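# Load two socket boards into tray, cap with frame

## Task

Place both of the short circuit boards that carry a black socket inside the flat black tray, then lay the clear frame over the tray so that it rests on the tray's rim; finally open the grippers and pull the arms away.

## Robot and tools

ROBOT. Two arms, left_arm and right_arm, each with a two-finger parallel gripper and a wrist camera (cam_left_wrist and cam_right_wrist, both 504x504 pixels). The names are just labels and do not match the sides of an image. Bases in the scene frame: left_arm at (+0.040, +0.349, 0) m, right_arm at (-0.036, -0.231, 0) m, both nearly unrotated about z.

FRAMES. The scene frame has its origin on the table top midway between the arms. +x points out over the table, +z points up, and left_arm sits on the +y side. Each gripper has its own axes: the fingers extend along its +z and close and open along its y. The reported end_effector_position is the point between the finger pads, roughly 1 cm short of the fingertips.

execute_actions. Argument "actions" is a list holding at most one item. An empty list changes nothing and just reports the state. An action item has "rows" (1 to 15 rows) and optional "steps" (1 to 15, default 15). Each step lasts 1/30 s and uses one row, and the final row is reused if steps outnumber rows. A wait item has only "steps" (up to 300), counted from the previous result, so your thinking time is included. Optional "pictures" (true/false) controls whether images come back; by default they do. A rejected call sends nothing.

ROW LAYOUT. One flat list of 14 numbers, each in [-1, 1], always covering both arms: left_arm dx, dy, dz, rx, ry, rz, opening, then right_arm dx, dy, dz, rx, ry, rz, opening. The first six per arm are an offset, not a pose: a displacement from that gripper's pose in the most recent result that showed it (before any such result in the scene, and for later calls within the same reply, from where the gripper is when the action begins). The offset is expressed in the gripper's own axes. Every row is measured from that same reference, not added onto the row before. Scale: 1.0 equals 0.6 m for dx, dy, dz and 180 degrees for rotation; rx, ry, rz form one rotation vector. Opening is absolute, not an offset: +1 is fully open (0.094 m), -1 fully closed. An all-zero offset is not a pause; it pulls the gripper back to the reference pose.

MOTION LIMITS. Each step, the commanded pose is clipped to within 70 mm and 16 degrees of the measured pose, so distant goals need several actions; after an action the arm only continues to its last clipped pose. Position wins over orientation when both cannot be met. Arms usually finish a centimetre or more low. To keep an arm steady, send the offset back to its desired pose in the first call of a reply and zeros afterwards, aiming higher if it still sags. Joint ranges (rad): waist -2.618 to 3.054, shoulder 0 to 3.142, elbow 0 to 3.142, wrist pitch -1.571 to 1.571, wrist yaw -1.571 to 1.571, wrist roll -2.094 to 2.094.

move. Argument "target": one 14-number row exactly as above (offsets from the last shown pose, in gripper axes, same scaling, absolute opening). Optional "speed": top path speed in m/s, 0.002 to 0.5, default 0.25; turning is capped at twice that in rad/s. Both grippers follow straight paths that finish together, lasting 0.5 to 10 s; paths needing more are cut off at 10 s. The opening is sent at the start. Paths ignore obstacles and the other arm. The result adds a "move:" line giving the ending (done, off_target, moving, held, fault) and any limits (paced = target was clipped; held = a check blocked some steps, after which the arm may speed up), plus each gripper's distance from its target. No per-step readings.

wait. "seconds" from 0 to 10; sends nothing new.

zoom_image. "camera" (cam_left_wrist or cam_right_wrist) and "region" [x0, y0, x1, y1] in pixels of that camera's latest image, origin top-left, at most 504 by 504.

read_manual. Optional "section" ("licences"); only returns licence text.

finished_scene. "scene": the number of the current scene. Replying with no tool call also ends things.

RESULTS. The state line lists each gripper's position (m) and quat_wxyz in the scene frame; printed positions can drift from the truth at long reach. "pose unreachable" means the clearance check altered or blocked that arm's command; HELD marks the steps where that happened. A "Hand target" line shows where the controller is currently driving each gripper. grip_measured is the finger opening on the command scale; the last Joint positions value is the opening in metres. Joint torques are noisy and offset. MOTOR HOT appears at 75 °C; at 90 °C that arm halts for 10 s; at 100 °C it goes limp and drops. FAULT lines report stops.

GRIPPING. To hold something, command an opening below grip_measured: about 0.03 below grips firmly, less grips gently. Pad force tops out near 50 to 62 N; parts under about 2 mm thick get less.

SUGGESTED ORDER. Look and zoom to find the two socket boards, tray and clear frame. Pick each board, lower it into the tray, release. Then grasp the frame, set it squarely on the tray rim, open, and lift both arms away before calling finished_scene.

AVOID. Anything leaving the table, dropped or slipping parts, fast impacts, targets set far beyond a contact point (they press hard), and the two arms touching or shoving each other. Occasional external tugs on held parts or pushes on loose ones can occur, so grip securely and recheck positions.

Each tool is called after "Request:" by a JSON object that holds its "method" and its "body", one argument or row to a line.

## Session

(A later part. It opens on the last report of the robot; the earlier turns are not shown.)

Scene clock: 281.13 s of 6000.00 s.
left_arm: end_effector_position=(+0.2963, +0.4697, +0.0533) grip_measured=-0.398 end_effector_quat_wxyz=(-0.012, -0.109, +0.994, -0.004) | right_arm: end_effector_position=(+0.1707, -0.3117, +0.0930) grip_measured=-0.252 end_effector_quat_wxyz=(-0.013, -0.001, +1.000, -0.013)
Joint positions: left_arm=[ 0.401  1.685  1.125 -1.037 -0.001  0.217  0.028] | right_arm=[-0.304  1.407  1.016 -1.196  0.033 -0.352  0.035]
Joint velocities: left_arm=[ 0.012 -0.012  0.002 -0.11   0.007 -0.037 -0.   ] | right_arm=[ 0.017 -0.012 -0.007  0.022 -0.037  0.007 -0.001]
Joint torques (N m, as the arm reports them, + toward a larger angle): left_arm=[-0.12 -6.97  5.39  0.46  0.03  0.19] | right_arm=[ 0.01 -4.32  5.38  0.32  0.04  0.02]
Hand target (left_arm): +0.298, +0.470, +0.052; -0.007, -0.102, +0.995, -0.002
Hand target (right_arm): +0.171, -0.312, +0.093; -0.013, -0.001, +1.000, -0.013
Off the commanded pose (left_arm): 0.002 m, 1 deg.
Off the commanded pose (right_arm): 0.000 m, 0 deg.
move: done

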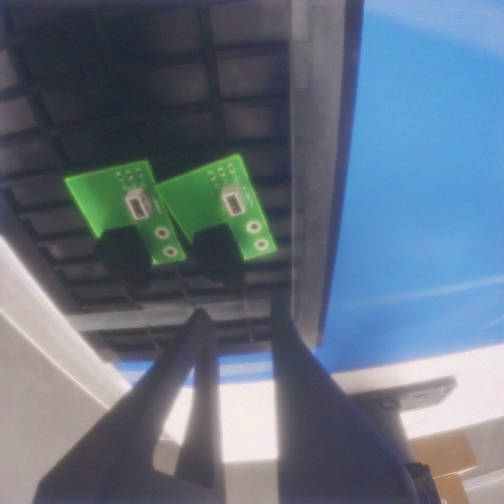

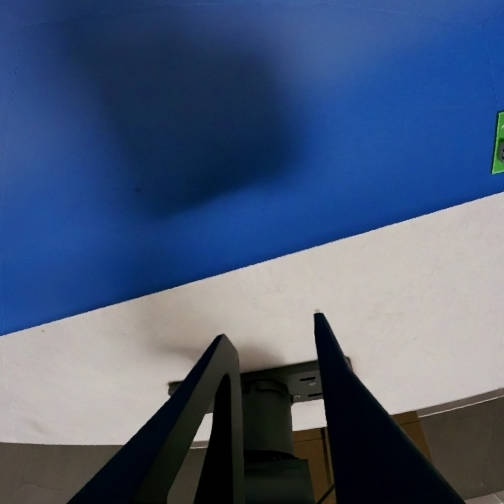

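The boards are flat, only touching, and clear of the bar.

Request:
{"method": "move", "body": {
  "target": [0.15,-0.2,-0.2,0,0,0,1,0,0,0,0,0,0,1]
}}

Request:
{"method": "finished_scene", "body": {
  "scene": 1
}}

Scene clock: 285.97 s of 6000.00 s.
left_arm: end_effector_position=(+0.2339, +0.3380, +0.1682) grip_measured=+0.999 end_effector_quat_wxyz=(-0.026, -0.108, +0.994, +0.001) | right_arm: end_effector_position=(+0.1707, -0.3117, +0.0930) grip_measured=+1.000 end_effector_quat_wxyz=(-0.013, -0.001, +1.000, -0.013)
Joint positions: left_arm=[-0.092  1.334  1.257 -1.545  0.007 -0.274  0.094] | right_arm=[-0.304  1.407  1.016 -1.196  0.033 -0.352  0.094]
Joint velocities: left_arm=[ 0.002  0.002 -0.012  0.007  0.007 -0.007 -0.   ] | right_arm=[-0.012  0.007 -0.017 -0.066 -0.022  0.037  0.   ]
Joint torques (N m, as the arm reports them, + toward a larger angle): left_arm=[-1.02 -5.06  8.92  0.18  0.09 -0.11] | right_arm=[ 0.05 -4.36  5.38  0.3   0.03  0.02]
Hand target (left_arm): +0.237, +0.335, +0.177; -0.011, -0.109, +0.994, -0.004
Hand target (right_arm): +0.171, -0.312, +0.093; -0.013, -0.001, +1.000, -0.013
Off the commanded pose (left_arm): 0.009 m, 2 deg.
Off the commanded pose (right_arm): 0.000 m, 0 deg.
After step 90, 0.33 s passed at rest.
move: done

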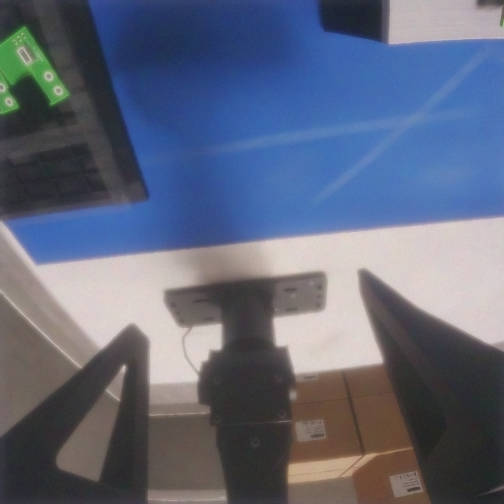

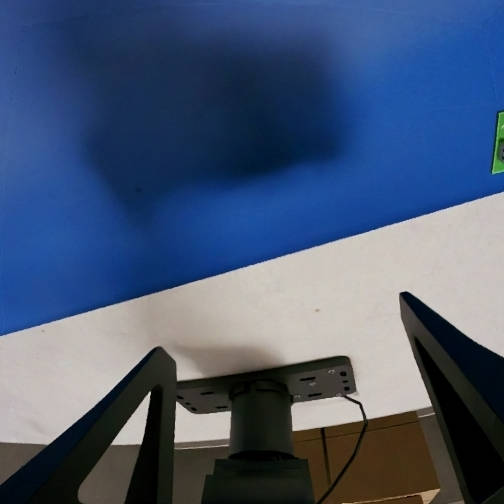

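The scene is finished: the task was done.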